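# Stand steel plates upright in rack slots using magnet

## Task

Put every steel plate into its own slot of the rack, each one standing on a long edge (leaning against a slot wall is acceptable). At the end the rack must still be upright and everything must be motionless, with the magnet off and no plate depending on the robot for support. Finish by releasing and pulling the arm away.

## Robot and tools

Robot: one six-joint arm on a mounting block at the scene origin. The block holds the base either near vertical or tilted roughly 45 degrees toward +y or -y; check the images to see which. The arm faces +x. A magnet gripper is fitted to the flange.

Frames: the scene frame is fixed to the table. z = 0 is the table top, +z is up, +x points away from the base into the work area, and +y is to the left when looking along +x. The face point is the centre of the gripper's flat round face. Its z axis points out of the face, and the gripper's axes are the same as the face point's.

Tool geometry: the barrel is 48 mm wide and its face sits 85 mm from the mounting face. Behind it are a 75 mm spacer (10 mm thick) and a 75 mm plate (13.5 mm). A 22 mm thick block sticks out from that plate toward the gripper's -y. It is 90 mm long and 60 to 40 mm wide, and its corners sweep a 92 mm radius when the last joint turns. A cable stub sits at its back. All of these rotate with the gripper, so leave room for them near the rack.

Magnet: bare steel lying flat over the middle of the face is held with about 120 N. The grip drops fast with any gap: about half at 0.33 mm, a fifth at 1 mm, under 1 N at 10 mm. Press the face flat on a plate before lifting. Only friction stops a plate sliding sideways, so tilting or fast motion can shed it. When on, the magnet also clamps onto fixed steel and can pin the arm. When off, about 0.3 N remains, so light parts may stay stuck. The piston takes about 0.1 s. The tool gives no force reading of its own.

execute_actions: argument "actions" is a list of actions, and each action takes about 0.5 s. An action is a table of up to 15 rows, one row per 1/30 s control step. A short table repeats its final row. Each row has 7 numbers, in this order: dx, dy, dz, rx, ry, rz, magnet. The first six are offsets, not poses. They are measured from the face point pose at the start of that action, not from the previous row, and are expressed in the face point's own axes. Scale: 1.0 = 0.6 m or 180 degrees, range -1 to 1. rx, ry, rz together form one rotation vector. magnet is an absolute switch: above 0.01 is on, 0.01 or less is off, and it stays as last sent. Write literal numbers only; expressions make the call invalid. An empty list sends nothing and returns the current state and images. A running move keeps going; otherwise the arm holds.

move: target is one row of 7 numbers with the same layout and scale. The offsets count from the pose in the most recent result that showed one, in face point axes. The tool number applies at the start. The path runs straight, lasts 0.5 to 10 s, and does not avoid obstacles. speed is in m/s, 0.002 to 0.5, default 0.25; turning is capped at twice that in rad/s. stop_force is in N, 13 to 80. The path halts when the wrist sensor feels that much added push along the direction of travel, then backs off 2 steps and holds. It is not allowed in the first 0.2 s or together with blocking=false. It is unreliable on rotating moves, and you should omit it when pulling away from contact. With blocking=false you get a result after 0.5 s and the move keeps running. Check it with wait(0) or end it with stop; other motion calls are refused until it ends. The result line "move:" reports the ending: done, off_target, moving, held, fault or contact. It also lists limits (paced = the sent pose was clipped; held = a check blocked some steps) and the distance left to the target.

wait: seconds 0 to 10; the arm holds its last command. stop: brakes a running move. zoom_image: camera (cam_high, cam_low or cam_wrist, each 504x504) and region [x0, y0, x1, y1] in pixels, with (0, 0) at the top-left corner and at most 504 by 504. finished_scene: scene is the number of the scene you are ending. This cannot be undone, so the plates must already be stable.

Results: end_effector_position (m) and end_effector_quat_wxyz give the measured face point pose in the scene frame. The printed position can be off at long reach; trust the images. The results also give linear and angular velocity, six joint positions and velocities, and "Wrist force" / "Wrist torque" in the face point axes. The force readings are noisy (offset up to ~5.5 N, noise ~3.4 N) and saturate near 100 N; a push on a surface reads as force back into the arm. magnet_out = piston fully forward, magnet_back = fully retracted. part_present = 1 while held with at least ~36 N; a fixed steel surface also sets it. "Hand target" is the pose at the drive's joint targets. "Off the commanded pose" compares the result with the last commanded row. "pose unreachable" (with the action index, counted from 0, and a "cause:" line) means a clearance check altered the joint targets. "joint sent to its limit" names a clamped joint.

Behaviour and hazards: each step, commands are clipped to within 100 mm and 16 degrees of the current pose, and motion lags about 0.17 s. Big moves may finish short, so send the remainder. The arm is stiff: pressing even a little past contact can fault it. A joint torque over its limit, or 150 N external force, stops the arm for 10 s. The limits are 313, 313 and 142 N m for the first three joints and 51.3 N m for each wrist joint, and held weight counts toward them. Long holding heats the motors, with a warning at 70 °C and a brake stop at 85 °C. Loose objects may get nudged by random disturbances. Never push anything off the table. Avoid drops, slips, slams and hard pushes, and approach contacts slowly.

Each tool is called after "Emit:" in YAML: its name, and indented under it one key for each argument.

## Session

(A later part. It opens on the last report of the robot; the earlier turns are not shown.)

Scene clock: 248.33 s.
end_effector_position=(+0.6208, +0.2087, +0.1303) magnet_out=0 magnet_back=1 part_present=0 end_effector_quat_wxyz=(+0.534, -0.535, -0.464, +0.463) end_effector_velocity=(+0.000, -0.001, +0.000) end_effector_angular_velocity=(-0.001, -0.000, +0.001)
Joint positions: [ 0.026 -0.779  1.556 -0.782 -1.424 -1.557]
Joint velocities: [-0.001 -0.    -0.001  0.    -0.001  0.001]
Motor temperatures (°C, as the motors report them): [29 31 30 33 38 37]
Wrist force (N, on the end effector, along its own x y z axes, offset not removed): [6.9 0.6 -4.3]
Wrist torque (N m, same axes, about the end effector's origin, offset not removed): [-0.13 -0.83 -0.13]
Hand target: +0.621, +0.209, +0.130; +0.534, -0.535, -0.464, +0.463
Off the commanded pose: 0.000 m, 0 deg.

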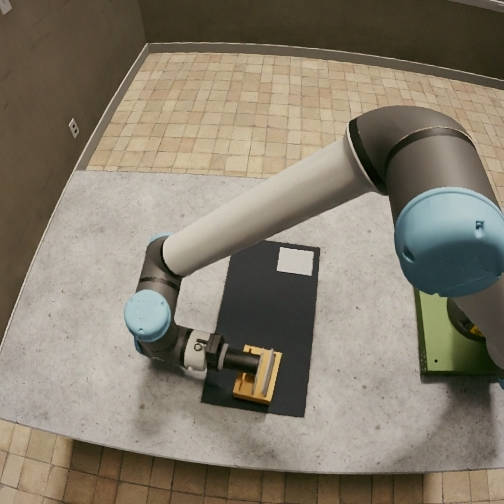

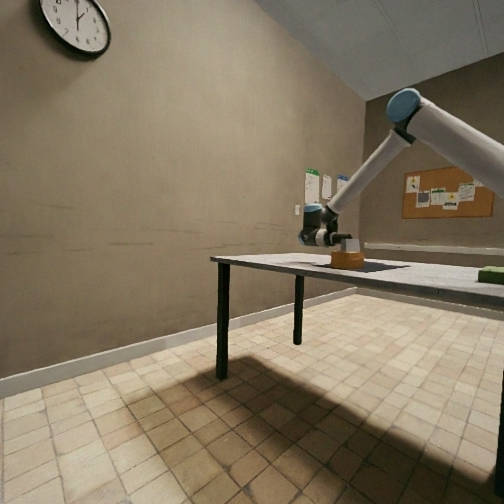

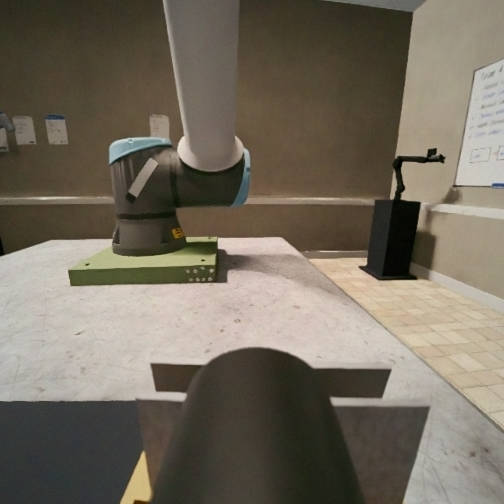

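Seated level. Retreat, rise, rotate down.

Emit:
move:
  target: [0,0,-0.015,0,0,0,0]
  speed: 0.03

Emit:
move:
  target: [0,-0.22,0,0,0,0,0]
  speed: 0.15

Emit:
move:
  target: [0,0,0,-0.405,0.352,0.352,0]
  speed: 0.3

Scene clock: 251.00 s.
end_effector_position=(+0.6295, +0.2075, +0.1304) magnet_out=0 magnet_back=1 part_present=0 end_effector_quat_wxyz=(+0.534, -0.535, -0.464, +0.463) end_effector_velocity=(+0.002, -0.001, +0.000) end_effector_angular_velocity=(-0.001, -0.001, +0.001)
Joint positions: [ 0.025 -0.769  1.535 -0.771 -1.425 -1.557]
Joint velocities: [-0.001  0.002 -0.005  0.003 -0.002  0.001]
Motor temperatures (°C, as the motors report them): [29 31 30 33 38 37]
Wrist force (N, on the end effector, along its own x y z axes, offset not removed): [-3.5 3.3 -2.3]
Wrist torque (N m, same axes, about the end effector's origin, offset not removed): [0.18 0.40 -0.23]
Hand target: +0.630, +0.207, +0.130; +0.534, -0.535, -0.464, +0.463
Off the commanded pose: 0.000 m, 0 deg.
move: done

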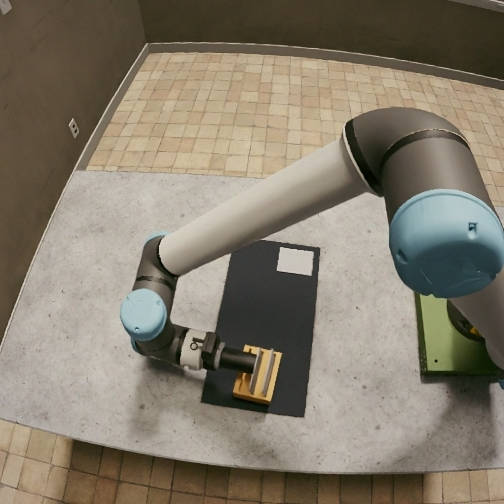

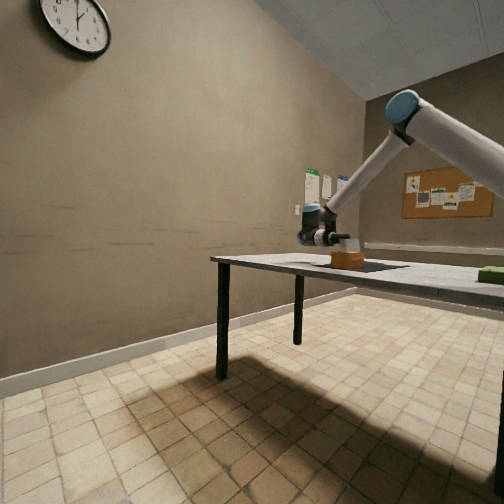

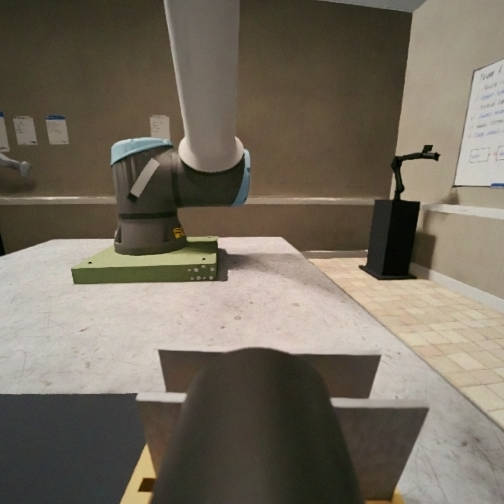

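Scene clock: 252.43 s.
end_effector_position=(+0.6293, +0.2074, +0.2621) magnet_out=0 magnet_back=1 part_present=0 end_effector_quat_wxyz=(+0.534, -0.535, -0.464, +0.463) end_effector_velocity=(-0.000, +0.000, +0.002) end_effector_angular_velocity=(-0.000, +0.001, +0.000)
Joint positions: [ 0.027 -0.905  1.499 -0.6   -1.423 -1.557]
Joint velocities: [ 0.    -0.002 -0.001  0.003  0.     0.   ]
Motor temperatures (°C, as the motors report them): [29 31 30 33 38 37]
Wrist force (N, on the end effector, along its own x y z axes, offset not removed): [-1.9 2.1 3.1]
Wrist torque (N m, same axes, about the end effector's origin, offset not removed): [0.36 0.47 0.06]
Hand target: +0.629, +0.207, +0.262; +0.534, -0.535, -0.464, +0.463
Off the commanded pose: 0.000 m, 0 deg.
move: done

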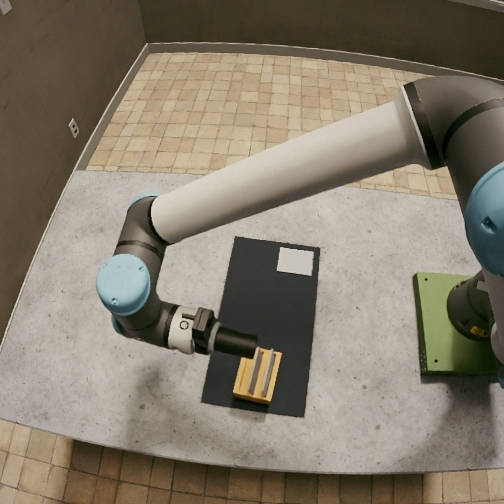

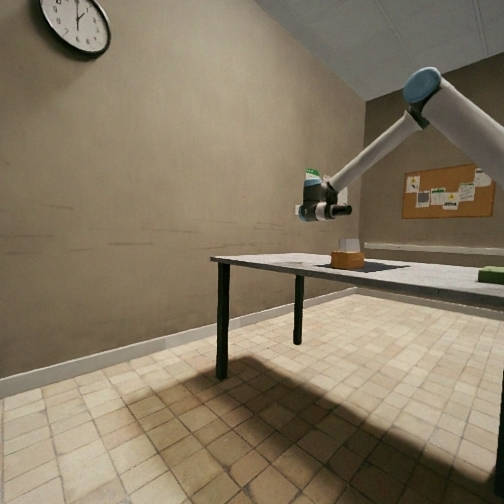

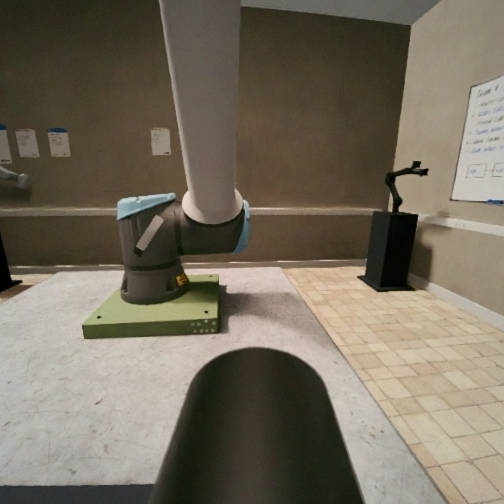

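Scene clock: 256.37 s.
end_effector_position=(+0.6292, +0.2074, +0.2619) magnet_out=0 magnet_back=1 part_present=0 end_effector_quat_wxyz=(-0.001, +1.000, -0.002, +0.001) end_effector_velocity=(+0.000, +0.000, -0.000) end_effector_angular_velocity=(-0.008, -0.006, -0.004)
Joint positions: [ 0.084 -1.466  2.112 -2.219 -1.584  0.065]
Joint velocities: [ 0.003  0.     0.002 -0.007 -0.008  0.007]
Motor temperatures (°C, as the motors report them): [29 31 30 33 38 37]
Wrist force (N, on the end effector, along its own x y z axes, offset not removed): [1.5 2.8 -4.9]
Wrist torque (N m, same axes, about the end effector's origin, offset not removed): [0.19 0.01 -0.16]
Hand target: +0.629, +0.207, +0.262; -0.000, +1.000, -0.002, +0.001
Off the commanded pose: 0.000 m, 0 deg.
move: done

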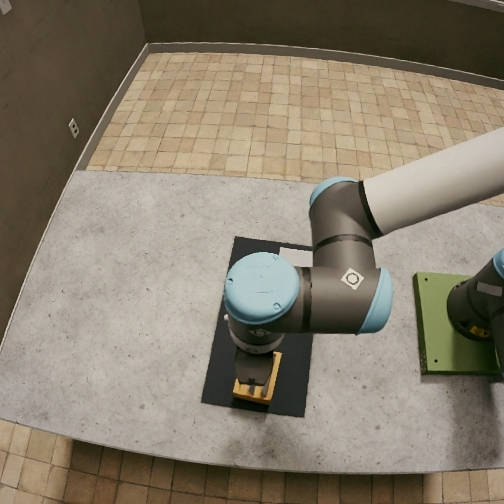

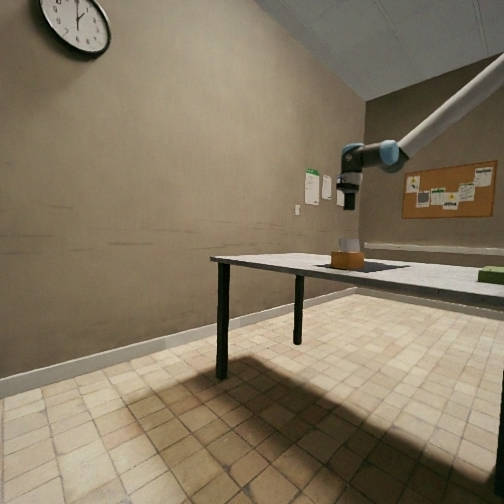

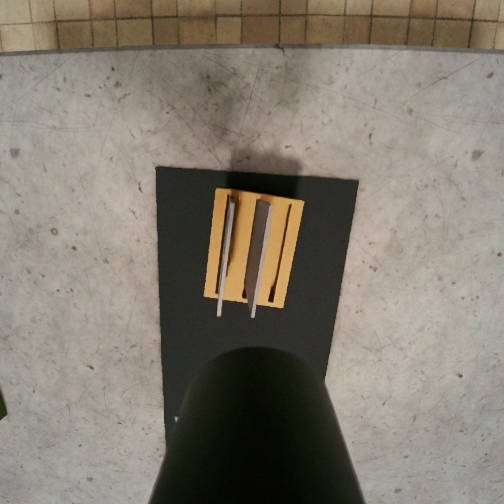

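P3: target (0.533, −0.085).

Emit:
move:
  target: [-0.16,0.487,0,0,0,0,0]
  speed: 0.3

Emit:
move:
  target: [0,0,0.38,0,0,0,0]
  speed: 0.2

Scene clock: 259.43 s.
end_effector_position=(+0.5325, -0.0841, +0.2614) magnet_out=0 magnet_back=1 part_present=0 end_effector_quat_wxyz=(-0.001, +1.000, -0.002, +0.001) end_effector_velocity=(-0.000, -0.001, +0.000) end_effector_angular_velocity=(+0.002, -0.002, +0.000)
Joint positions: [-0.454 -1.686  2.325 -2.217 -1.58  -0.473]
Joint velocities: [-0.004 -0.002  0.001  0.     0.003 -0.005]
Motor temperatures (°C, as the motors report them): [29 31 30 33 38 37]
Wrist force (N, on the end effector, along its own x y z axes, offset not removed): [4.7 1.6 -1.5]
Wrist torque (N m, same axes, about the end effector's origin, offset not removed): [0.07 -0.61 -0.20]
Hand target: +0.532, -0.084, +0.261; -0.001, +1.000, -0.002, +0.001
Off the commanded pose: 0.001 m, 0 deg.
move: done

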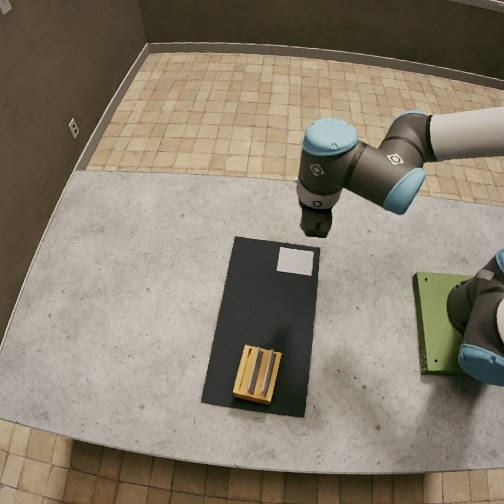

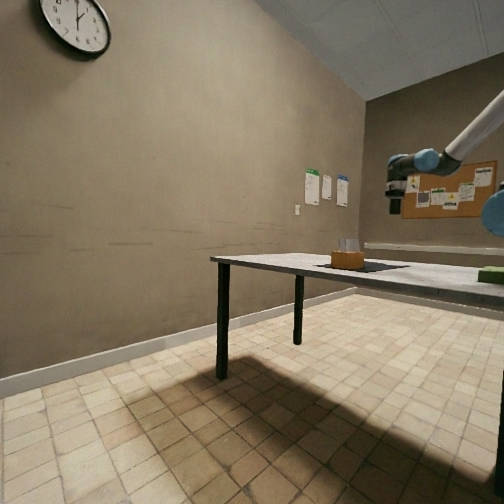

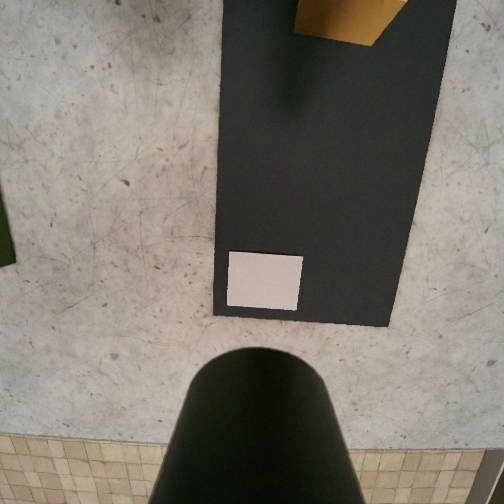

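Scene clock: 261.20 s.
end_effector_position=(+0.5326, -0.0834, +0.0339) magnet_out=0 magnet_back=1 part_present=0 end_effector_quat_wxyz=(-0.001, +1.000, -0.002, +0.001) end_effector_velocity=(+0.001, +0.000, -0.002) end_effector_angular_velocity=(-0.001, -0.001, +0.001)
Joint positions: [-0.458 -1.24   2.471 -2.81  -1.58  -0.477]
Joint velocities: [ 0.001  0.005 -0.    -0.006 -0.     0.001]
Motor temperatures (°C, as the motors report them): [29 31 30 33 38 37]
Wrist force (N, on the end effector, along its own x y z axes, offset not removed): [8.0 2.0 1.1]
Wrist torque (N m, same axes, about the end effector's origin, offset not removed): [0.12 -1.00 0.05]
Hand target: +0.533, -0.083, +0.034; -0.001, +1.000, -0.002, +0.001
Off the commanded pose: 0.001 m, 0 deg.
move: done

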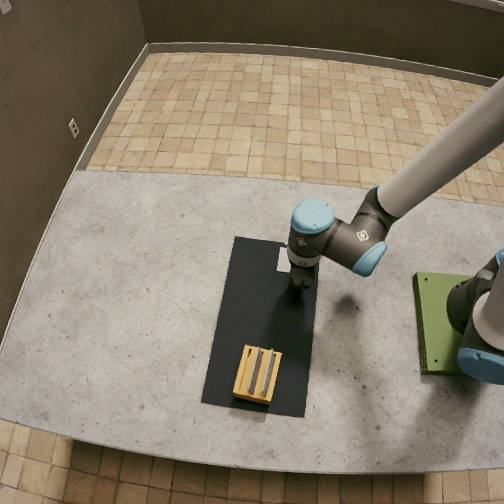

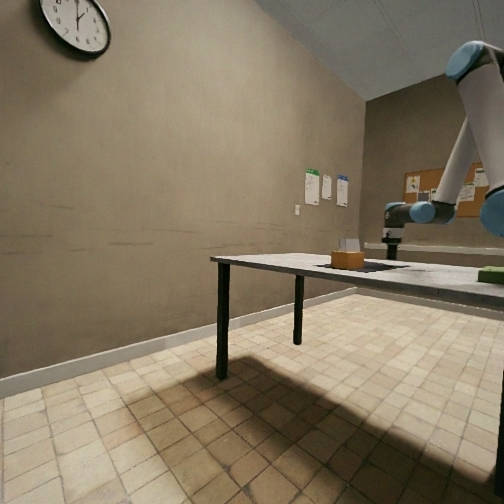

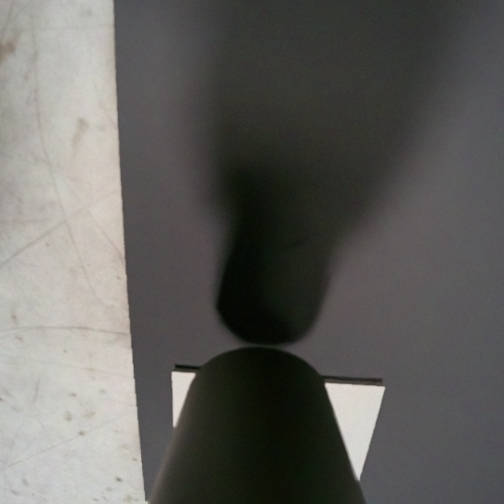

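Emit:
move:
  target: [0.014,0.018,0,0,0,0.02,0]
  speed: 0.05

Scene clock: 263.47 s.
end_effector_position=(+0.5409, -0.0941, +0.0339) magnet_out=0 magnet_back=1 part_present=0 end_effector_quat_wxyz=(-0.001, +0.999, -0.033, +0.001) end_effector_velocity=(+0.001, -0.001, -0.000) end_effector_angular_velocity=(+0.001, +0.001, -0.011)
Joint positions: [-0.469 -1.231  2.453 -2.8   -1.58  -0.426]
Joint velocities: [-0.001  0.002 -0.003  0.002  0.     0.01 ]
Motor temperatures (°C, as the motors report them): [29 31 30 33 38 37]
Wrist force (N, on the end effector, along its own x y z axes, offset not removed): [-0.8 1.2 4.3]
Wrist torque (N m, same axes, about the end effector's origin, offset not removed): [0.19 0.31 -0.28]
Hand target: +0.541, -0.094, +0.034; -0.001, +0.999, -0.033, +0.001
Off the commanded pose: 0.000 m, 0 deg.
move: done

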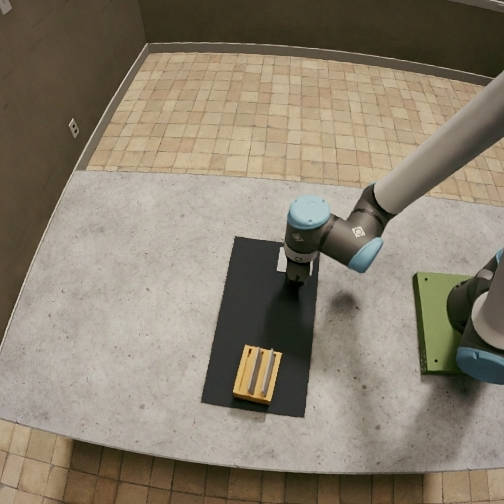

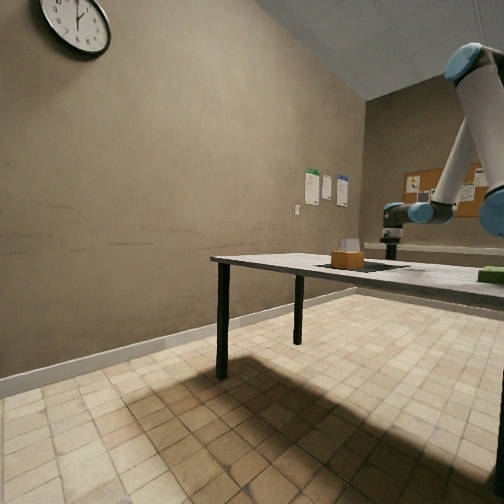

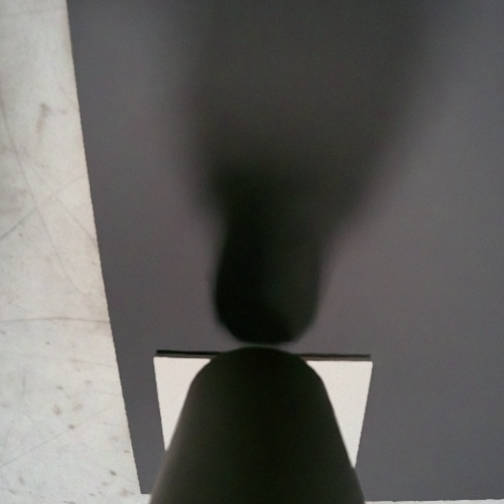

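Good. Grip, lift, travel.

Emit:
move:
  target: [0,0,0.0475,0,0,0,1]
  speed: 0.03

Emit:
move:
  target: [0,0,-0.42,0,0,-0.02,1]
  speed: 0.2

Scene clock: 266.67 s.
end_effector_position=(+0.5409, -0.0940, +0.0057) magnet_out=1 magnet_back=0 part_present=0 end_effector_quat_wxyz=(-0.001, +0.999, -0.033, +0.001) end_effector_velocity=(-0.000, -0.001, -0.002) end_effector_angular_velocity=(-0.001, +0.000, -0.002)
Joint positions: [-0.47  -1.162  2.456 -2.873 -1.58  -0.426]
Joint velocities: [-0.001  0.004  0.001 -0.005 -0.001  0.001]
Motor temperatures (°C, as the motors report them): [29 31 30 33 38 37]
Wrist force (N, on the end effector, along its own x y z axes, offset not removed): [-1.7 3.1 3.5]
Wrist torque (N m, same axes, about the end effector's origin, offset not removed): [0.37 0.24 -0.22]
Hand target: +0.541, -0.094, +0.005; -0.001, +0.999, -0.033, +0.001
Off the commanded pose: 0.000 m, 0 deg.
move: done

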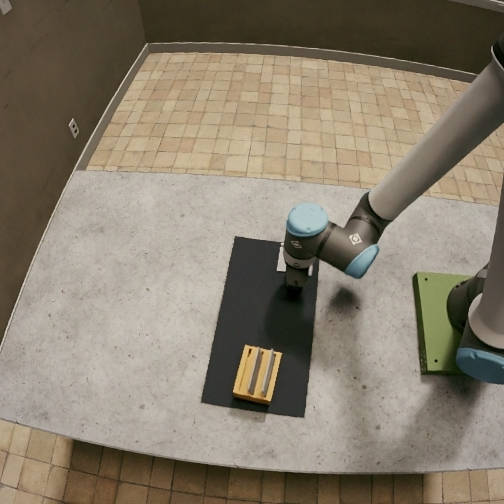

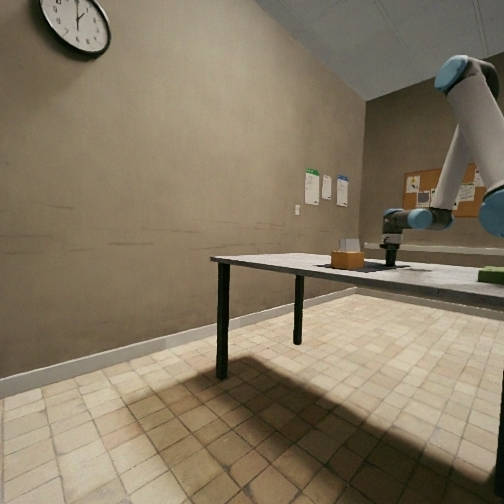

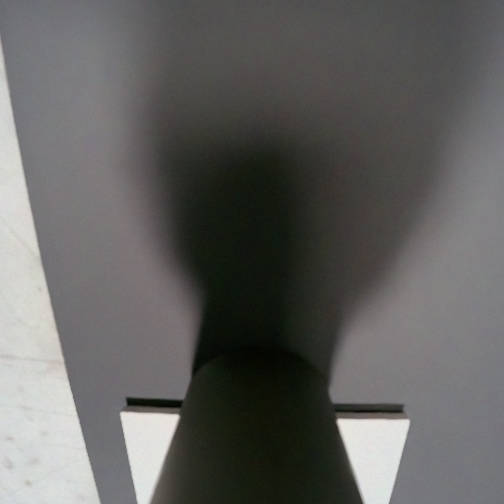

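Scene clock: 268.53 s.
end_effector_position=(+0.5406, -0.0947, +0.2570) magnet_out=1 magnet_back=0 part_present=0 end_effector_quat_wxyz=(-0.001, +1.000, -0.001, +0.001) end_effector_velocity=(-0.000, +0.001, +0.002) end_effector_angular_velocity=(+0.002, +0.000, +0.001)
Joint positions: [-0.465 -1.662  2.313 -2.23  -1.58  -0.485]
Joint velocities: [ 0.    -0.003 -0.002  0.006  0.001 -0.001]
Motor temperatures (°C, as the motors report them): [29 31 30 33 38 37]
Wrist force (N, on the end effector, along its own x y z axes, offset not removed): [8.1 3.9 -5.2]
Wrist torque (N m, same axes, about the end effector's origin, offset not removed): [0.32 -0.80 0.04]
Hand target: +0.541, -0.095, +0.257; -0.001, +1.000, -0.001, +0.001
Off the commanded pose: 0.001 m, 0 deg.
move: done

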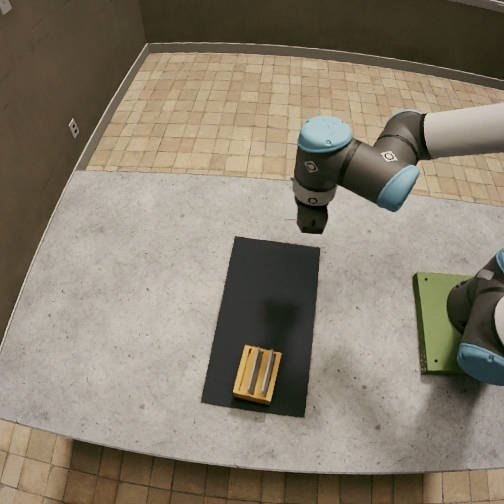

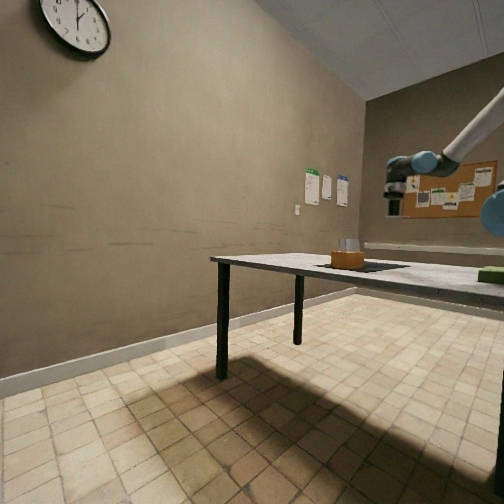

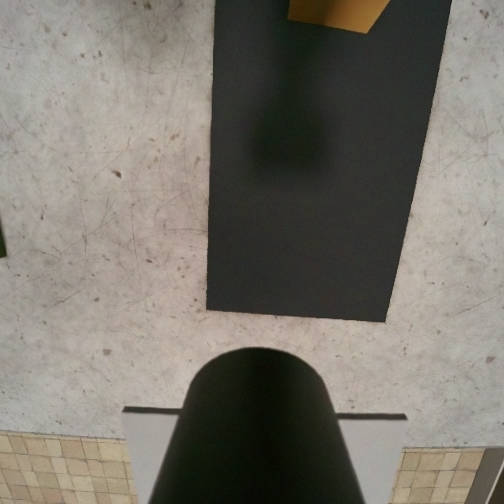

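Emit:
move:
  target: [0.188,-0.51,0,0,0,0,1]
  speed: 0.15

Emit:
move:
  target: [0,0,0,0.405,-0.352,-0.352,1]
  speed: 0.1

Scene clock: 273.17 s.
end_effector_position=(+0.6538, +0.2106, +0.2576) magnet_out=1 magnet_back=0 part_present=0 end_effector_quat_wxyz=(-0.001, +1.000, -0.001, +0.001) end_effector_velocity=(+0.002, +0.002, +0.000) end_effector_angular_velocity=(-0.001, -0.001, -0.001)
Joint positions: [ 0.086 -1.423  2.071 -2.221 -1.584  0.067]
Joint velocities: [ 0.003  0.003 -0.004  0.001 -0.001  0.004]
Motor temperatures (°C, as the motors report them): [29 31 30 33 38 37]
Wrist force (N, on the end effector, along its own x y z axes, offset not removed): [6.5 1.9 -0.5]
Wrist torque (N m, same axes, about the end effector's origin, offset not removed): [0.15 -0.67 -0.16]
Hand target: +0.654, +0.211, +0.258; -0.001, +1.000, -0.001, +0.001
Off the commanded pose: 0.001 m, 0 deg.
move: done

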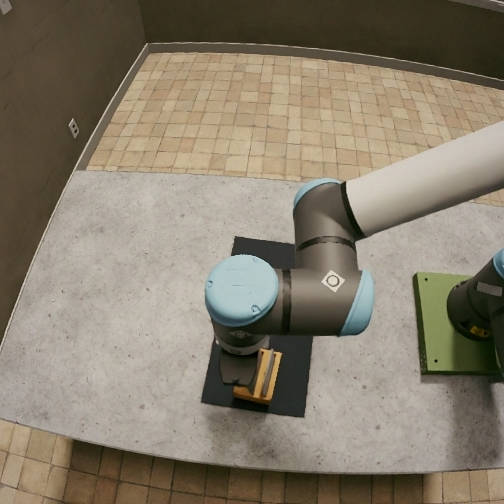

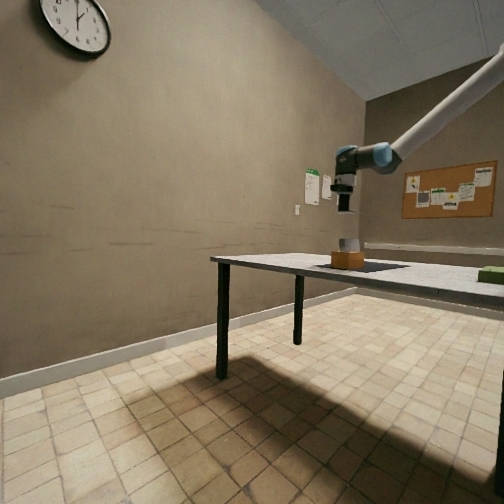

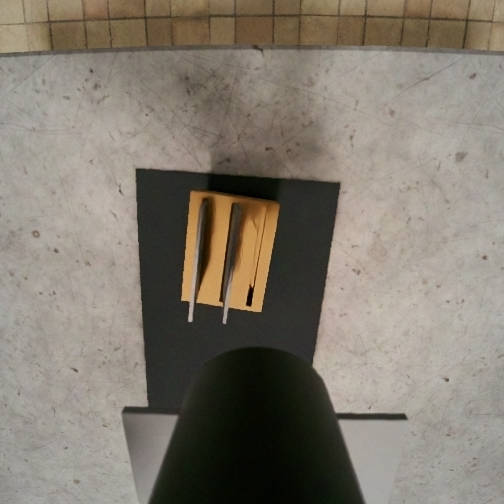

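Scene clock: 283.50 s.
end_effector_position=(+0.6539, +0.2107, +0.2577) magnet_out=1 magnet_back=0 part_present=0 end_effector_quat_wxyz=(+0.530, -0.545, -0.460, +0.459) end_effector_velocity=(-0.000, +0.000, -0.000) end_effector_angular_velocity=(+0.007, +0.006, +0.006)
Joint positions: [ 0.027 -0.873  1.444 -0.591 -1.411 -1.541]
Joint velocities: [ 0.002  0.003 -0.002  0.006 -0.004 -0.008]
Motor temperatures (°C, as the motors report them): [29 31 30 33 38 37]
Wrist force (N, on the end effector, along its own x y z axes, offset not removed): [-2.0 4.5 1.6]
Wrist torque (N m, same axes, about the end effector's origin, offset not removed): [0.32 0.34 -0.12]
Hand target: +0.654, +0.211, +0.258; +0.530, -0.544, -0.460, +0.460
Off the commanded pose: 0.000 m, 1 deg.
move: done

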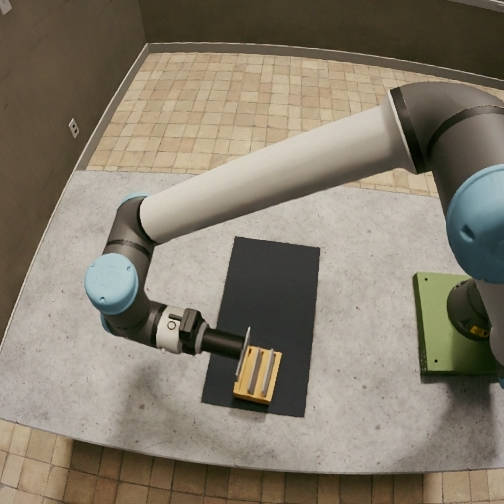

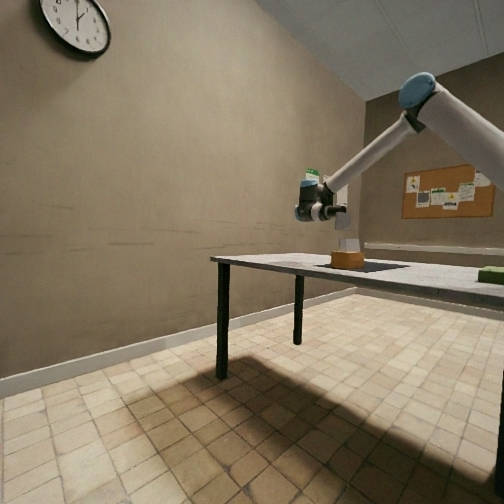

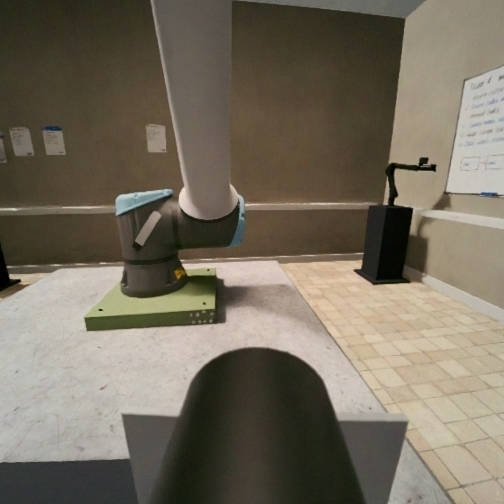

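Holding. Descend.

Emit:
move:
  target: [0,0.16,0,0,0,0,1]
  speed: 0.05

Emit:
zoom_image:
  camera: "cam_high"
  region: [222, 338, 292, 408]

Scene clock: 287.00 s.
end_effector_position=(+0.6553, +0.2093, +0.1620) magnet_out=1 magnet_back=0 part_present=0 end_effector_quat_wxyz=(+0.530, -0.545, -0.460, +0.459) end_effector_velocity=(-0.000, +0.000, -0.002) end_effector_angular_velocity=(+0.001, +0.000, +0.000)
Joint positions: [ 0.024 -0.779  1.473 -0.714 -1.414 -1.541]
Joint velocities: [ 0.     0.002  0.001 -0.002  0.    -0.001]
Motor temperatures (°C, as the motors report them): [29 31 30 33 38 37]
Wrist force (N, on the end effector, along its own x y z axes, offset not removed): [3.3 2.8 -5.7]
Wrist torque (N m, same axes, about the end effector's origin, offset not removed): [0.05 -0.31 -0.41]
Hand target: +0.655, +0.209, +0.162; +0.530, -0.545, -0.460, +0.459
Off the commanded pose: 0.000 m, 0 deg.
move: done

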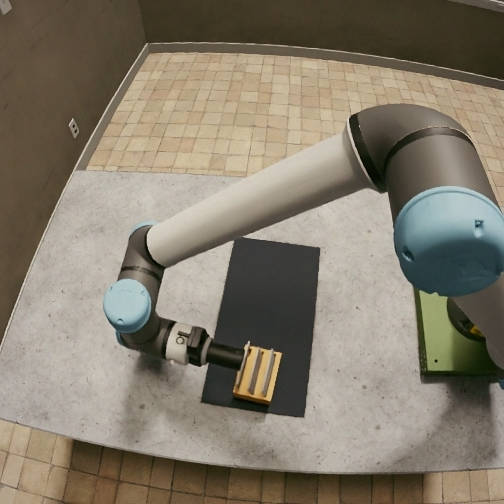

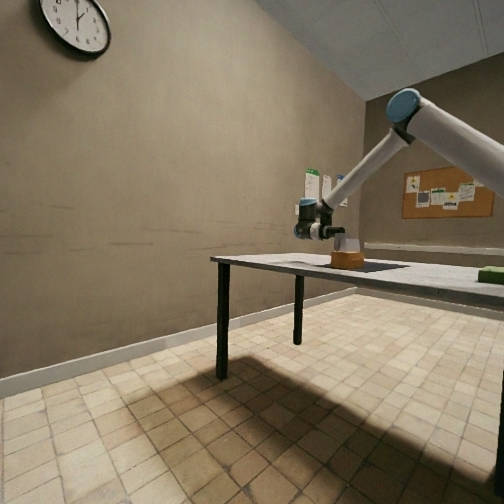

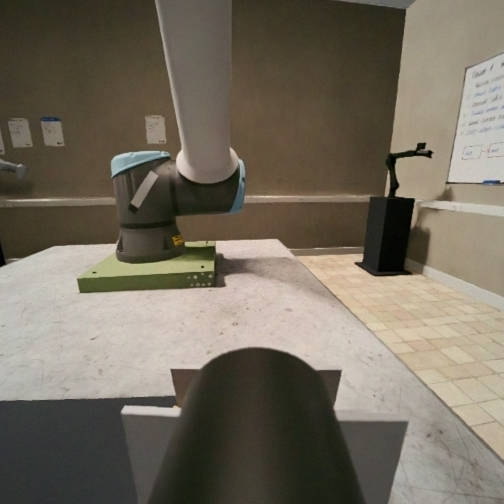

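Region (222, 338, 292, 408) of cam_high's 504x504 image, scaled by 7.200, with more detail than that image has.

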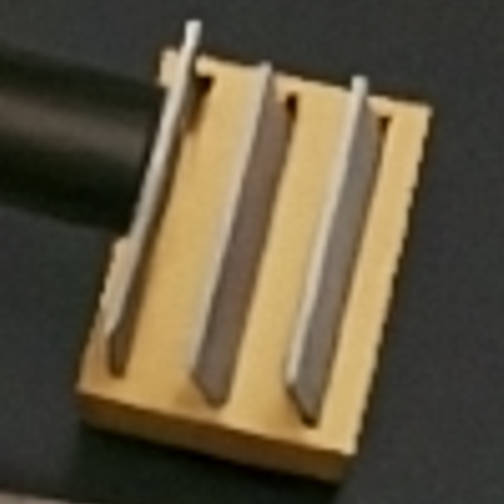

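Slit to −x; shift dz +0.006, then descend.

Emit:
move:
  target: [0,0,0.006,0,0,0,1]
  speed: 0.01

Emit:
move:
  target: [0,0.05,0,0,0,0,1]
  speed: 0.006
  stop_force: 14

Scene clock: 289.27 s.
end_effector_position=(+0.6519, +0.2098, +0.1619) magnet_out=1 magnet_back=0 part_present=0 end_effector_quat_wxyz=(+0.530, -0.545, -0.460, +0.459) end_effector_velocity=(-0.002, -0.000, +0.000) end_effector_angular_velocity=(+0.000, +0.000, -0.003)
Joint positions: [ 0.025 -0.783  1.481 -0.718 -1.413 -1.541]
Joint velocities: [-0.001 -0.002  0.004 -0.002  0.002 -0.   ]
Motor temperatures (°C, as the motors report them): [29 31 30 33 38 37]
Wrist force (N, on the end effector, along its own x y z axes, offset not removed): [-1.2 -2.4 5.8]
Wrist torque (N m, same axes, about the end effector's origin, offset not removed): [-0.62 0.14 -0.19]
Hand target: +0.652, +0.210, +0.162; +0.530, -0.545, -0.460, +0.459
Off the commanded pose: 0.000 m, 0 deg.
move: done

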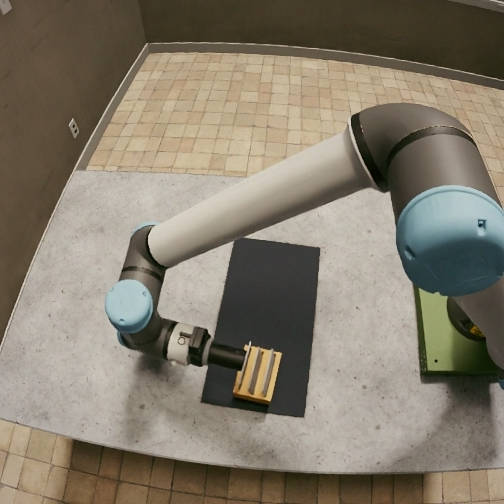

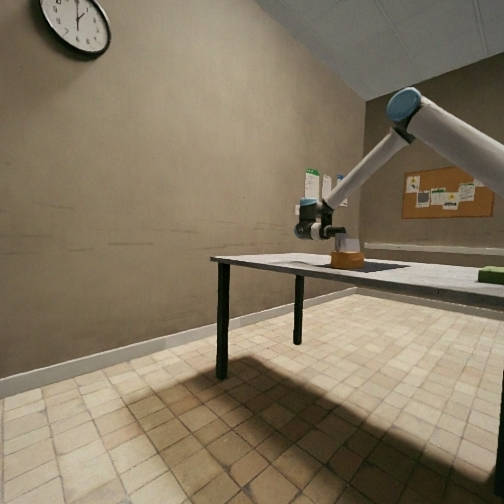

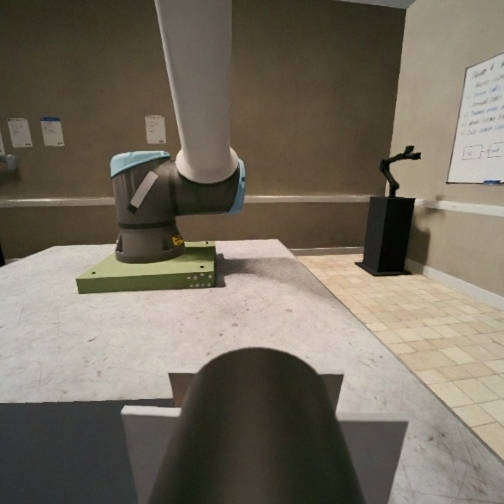

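Scene clock: 294.20 s.
end_effector_position=(+0.6523, +0.2094, +0.1345) magnet_out=1 magnet_back=0 part_present=1 end_effector_quat_wxyz=(+0.530, -0.545, -0.460, +0.459) end_effector_velocity=(-0.000, -0.001, +0.002) end_effector_angular_velocity=(-0.000, +0.002, +0.002)
Joint positions: [ 0.024 -0.753  1.484 -0.752 -1.414 -1.541]
Joint velocities: [-0.    -0.002  0.     0.004 -0.002  0.   ]
Motor temperatures (°C, as the motors report them): [29 31 30 33 38 37]
Wrist force (N, on the end effector, along its own x y z axes, offset not removed): [-1.5 3.1 3.3]
Wrist torque (N m, same axes, about the end effector's origin, offset not removed): [0.06 0.43 -0.10]
Hand target: +0.652, +0.209, +0.135; +0.530, -0.545, -0.460, +0.459
Off the commanded pose: 0.003 m, 0 deg.
move: contact

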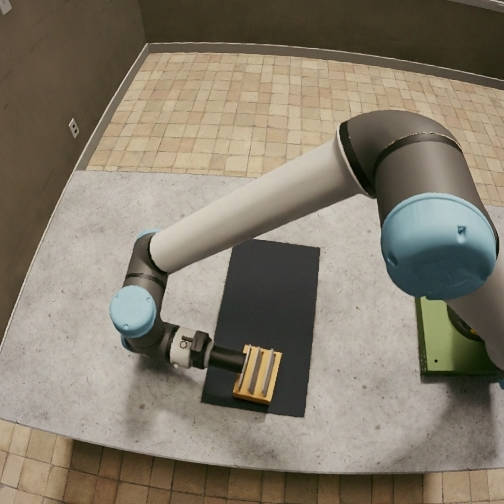

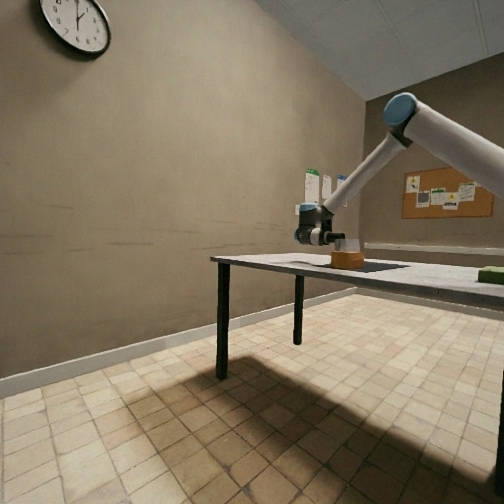

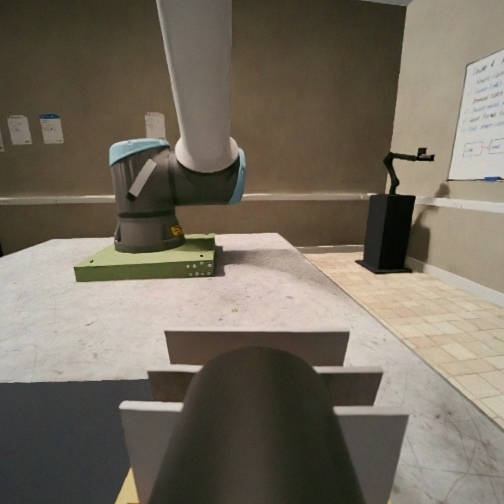

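Emit:
zoom_image:
  camera: "cam_high"
  region: [222, 338, 292, 408]

Region (222, 338, 292, 408) of cam_high's 504x504 image, scaled by 7.200, with more detail than that image has.

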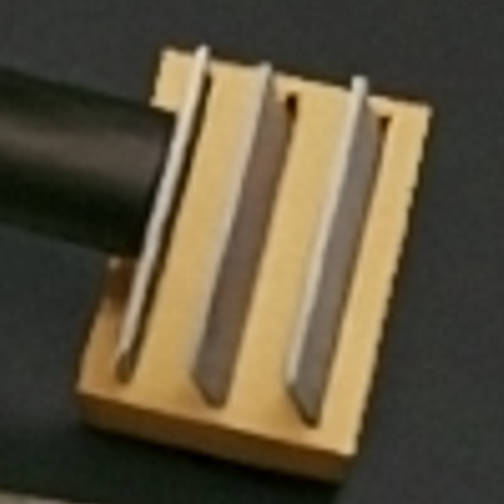

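Appears in the slit. Release.

Emit:
execute_actions:
  actions:
    - [[0,0,0,0,0,0,0]]
    - [[0,0,0,0,0,0,0]]
    - [[0,0,0,0,0,0,0]]

Scene clock: 298.00 s.
end_effector_position=(+0.6524, +0.2094, +0.1346) magnet_out=0 magnet_back=1 part_present=0 end_effector_quat_wxyz=(+0.530, -0.545, -0.460, +0.459) end_effector_velocity=(+0.000, -0.000, -0.000) end_effector_angular_velocity=(+0.000, +0.000, -0.003)
Joint positions: [ 0.024 -0.753  1.484 -0.752 -1.414 -1.541]
Joint velocities: [-0.001 -0.     0.    -0.     0.002 -0.   ]
Motor temperatures (°C, as the motors report them): [29 31 30 33 38 37]
Wrist force (N, on the end effector, along its own x y z axes, offset not removed): [-0.8 -0.4 2.2]
Wrist torque (N m, same axes, about the end effector's origin, offset not removed): [0.09 0.06 -0.25]
Hand target: +0.652, +0.209, +0.135; +0.530, -0.545, -0.460, +0.459
Off the commanded pose: 0.000 m, 0 deg.

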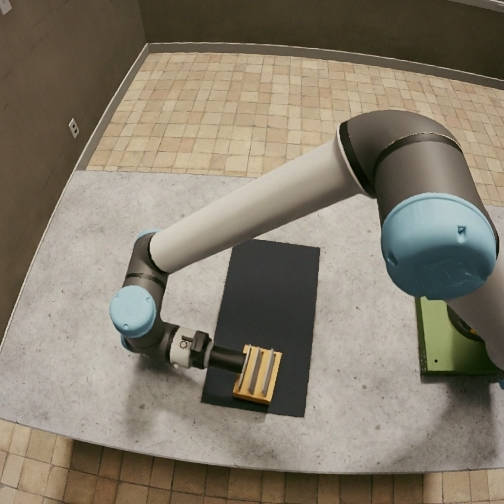

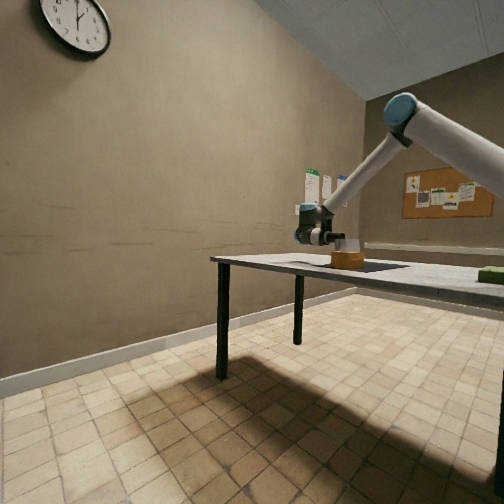

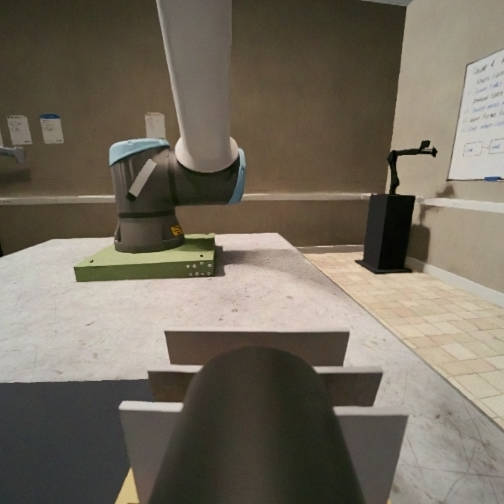

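Emit:
move:
  target: [0,0,-0.02,0,0,0,0]
  speed: 0.03

Emit:
move:
  target: [0,-0.22,0,0,0,0,0]
  speed: 0.15

Scene clock: 299.87 s.
end_effector_position=(+0.6640, +0.2076, +0.1348) magnet_out=0 magnet_back=1 part_present=0 end_effector_quat_wxyz=(+0.530, -0.545, -0.460, +0.459) end_effector_velocity=(+0.002, +0.001, +0.000) end_effector_angular_velocity=(+0.000, -0.001, +0.001)
Joint positions: [ 0.022 -0.74   1.456 -0.737 -1.416 -1.541]
Joint velocities: [ 0.001  0.002 -0.006  0.003 -0.    -0.   ]
Motor temperatures (°C, as the motors report them): [29 31 30 33 38 37]
Wrist force (N, on the end effector, along its own x y z axes, offset not removed): [3.7 -3.7 -0.3]
Wrist torque (N m, same axes, about the end effector's origin, offset not removed): [-0.42 -0.33 -0.19]
Hand target: +0.664, +0.208, +0.135; +0.530, -0.545, -0.460, +0.459
Off the commanded pose: 0.000 m, 0 deg.
move: done

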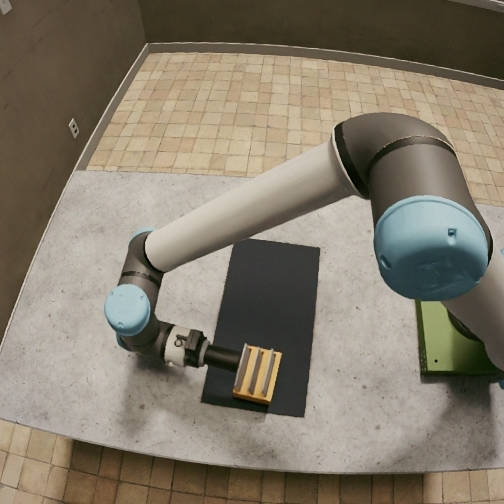

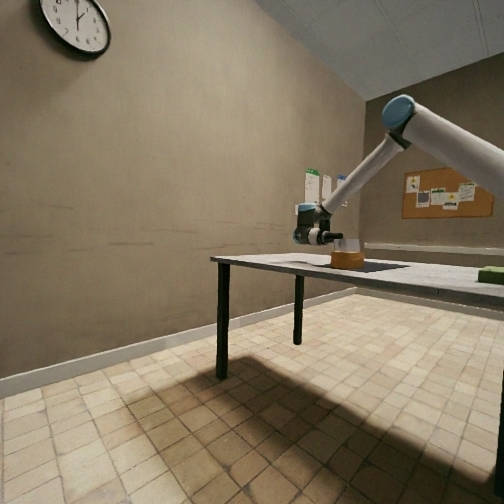

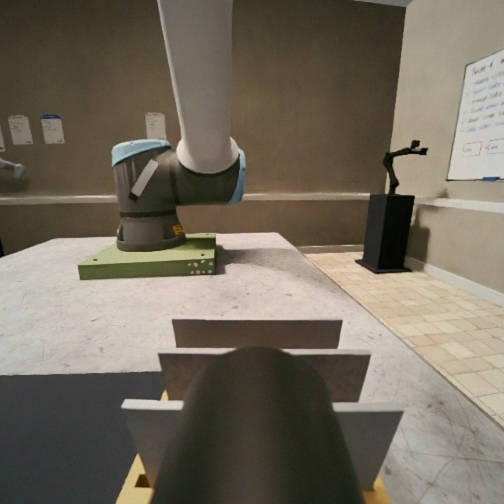

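Scene clock: 301.30 s.
end_effector_position=(+0.6621, +0.2095, +0.2665) magnet_out=0 magnet_back=1 part_present=0 end_effector_quat_wxyz=(+0.530, -0.545, -0.460, +0.459) end_effector_velocity=(+0.000, -0.001, +0.002) end_effector_angular_velocity=(-0.000, +0.001, -0.001)
Joint positions: [ 0.026 -0.87   1.42  -0.571 -1.412 -1.541]
Joint velocities: [-0.002 -0.001 -0.001  0.003 -0.     0.   ]
Motor temperatures (°C, as the motors report them): [29 31 30 33 38 37]
Wrist force (N, on the end effector, along its own x y z axes, offset not removed): [1.8 4.0 -4.5]
Wrist torque (N m, same axes, about the end effector's origin, offset not removed): [0.49 -0.13 -0.18]
Hand target: +0.662, +0.210, +0.267; +0.530, -0.545, -0.460, +0.459
Off the commanded pose: 0.000 m, 0 deg.
move: done

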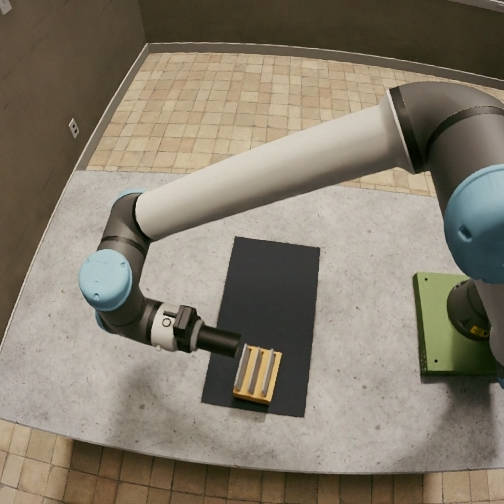

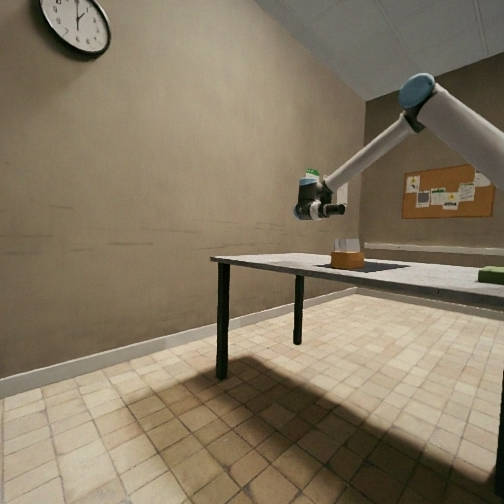

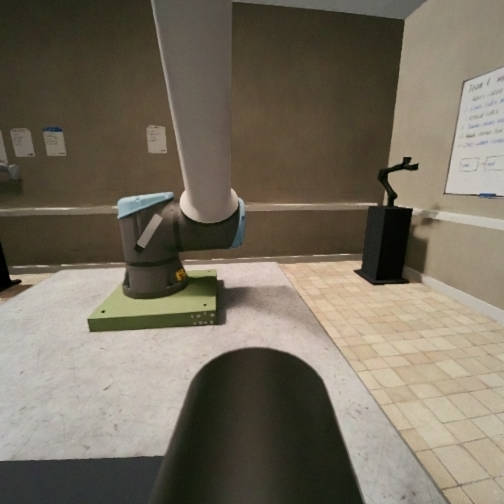

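Emit:
finished_scene:
  scene: 2

The scene is finished: the task was done.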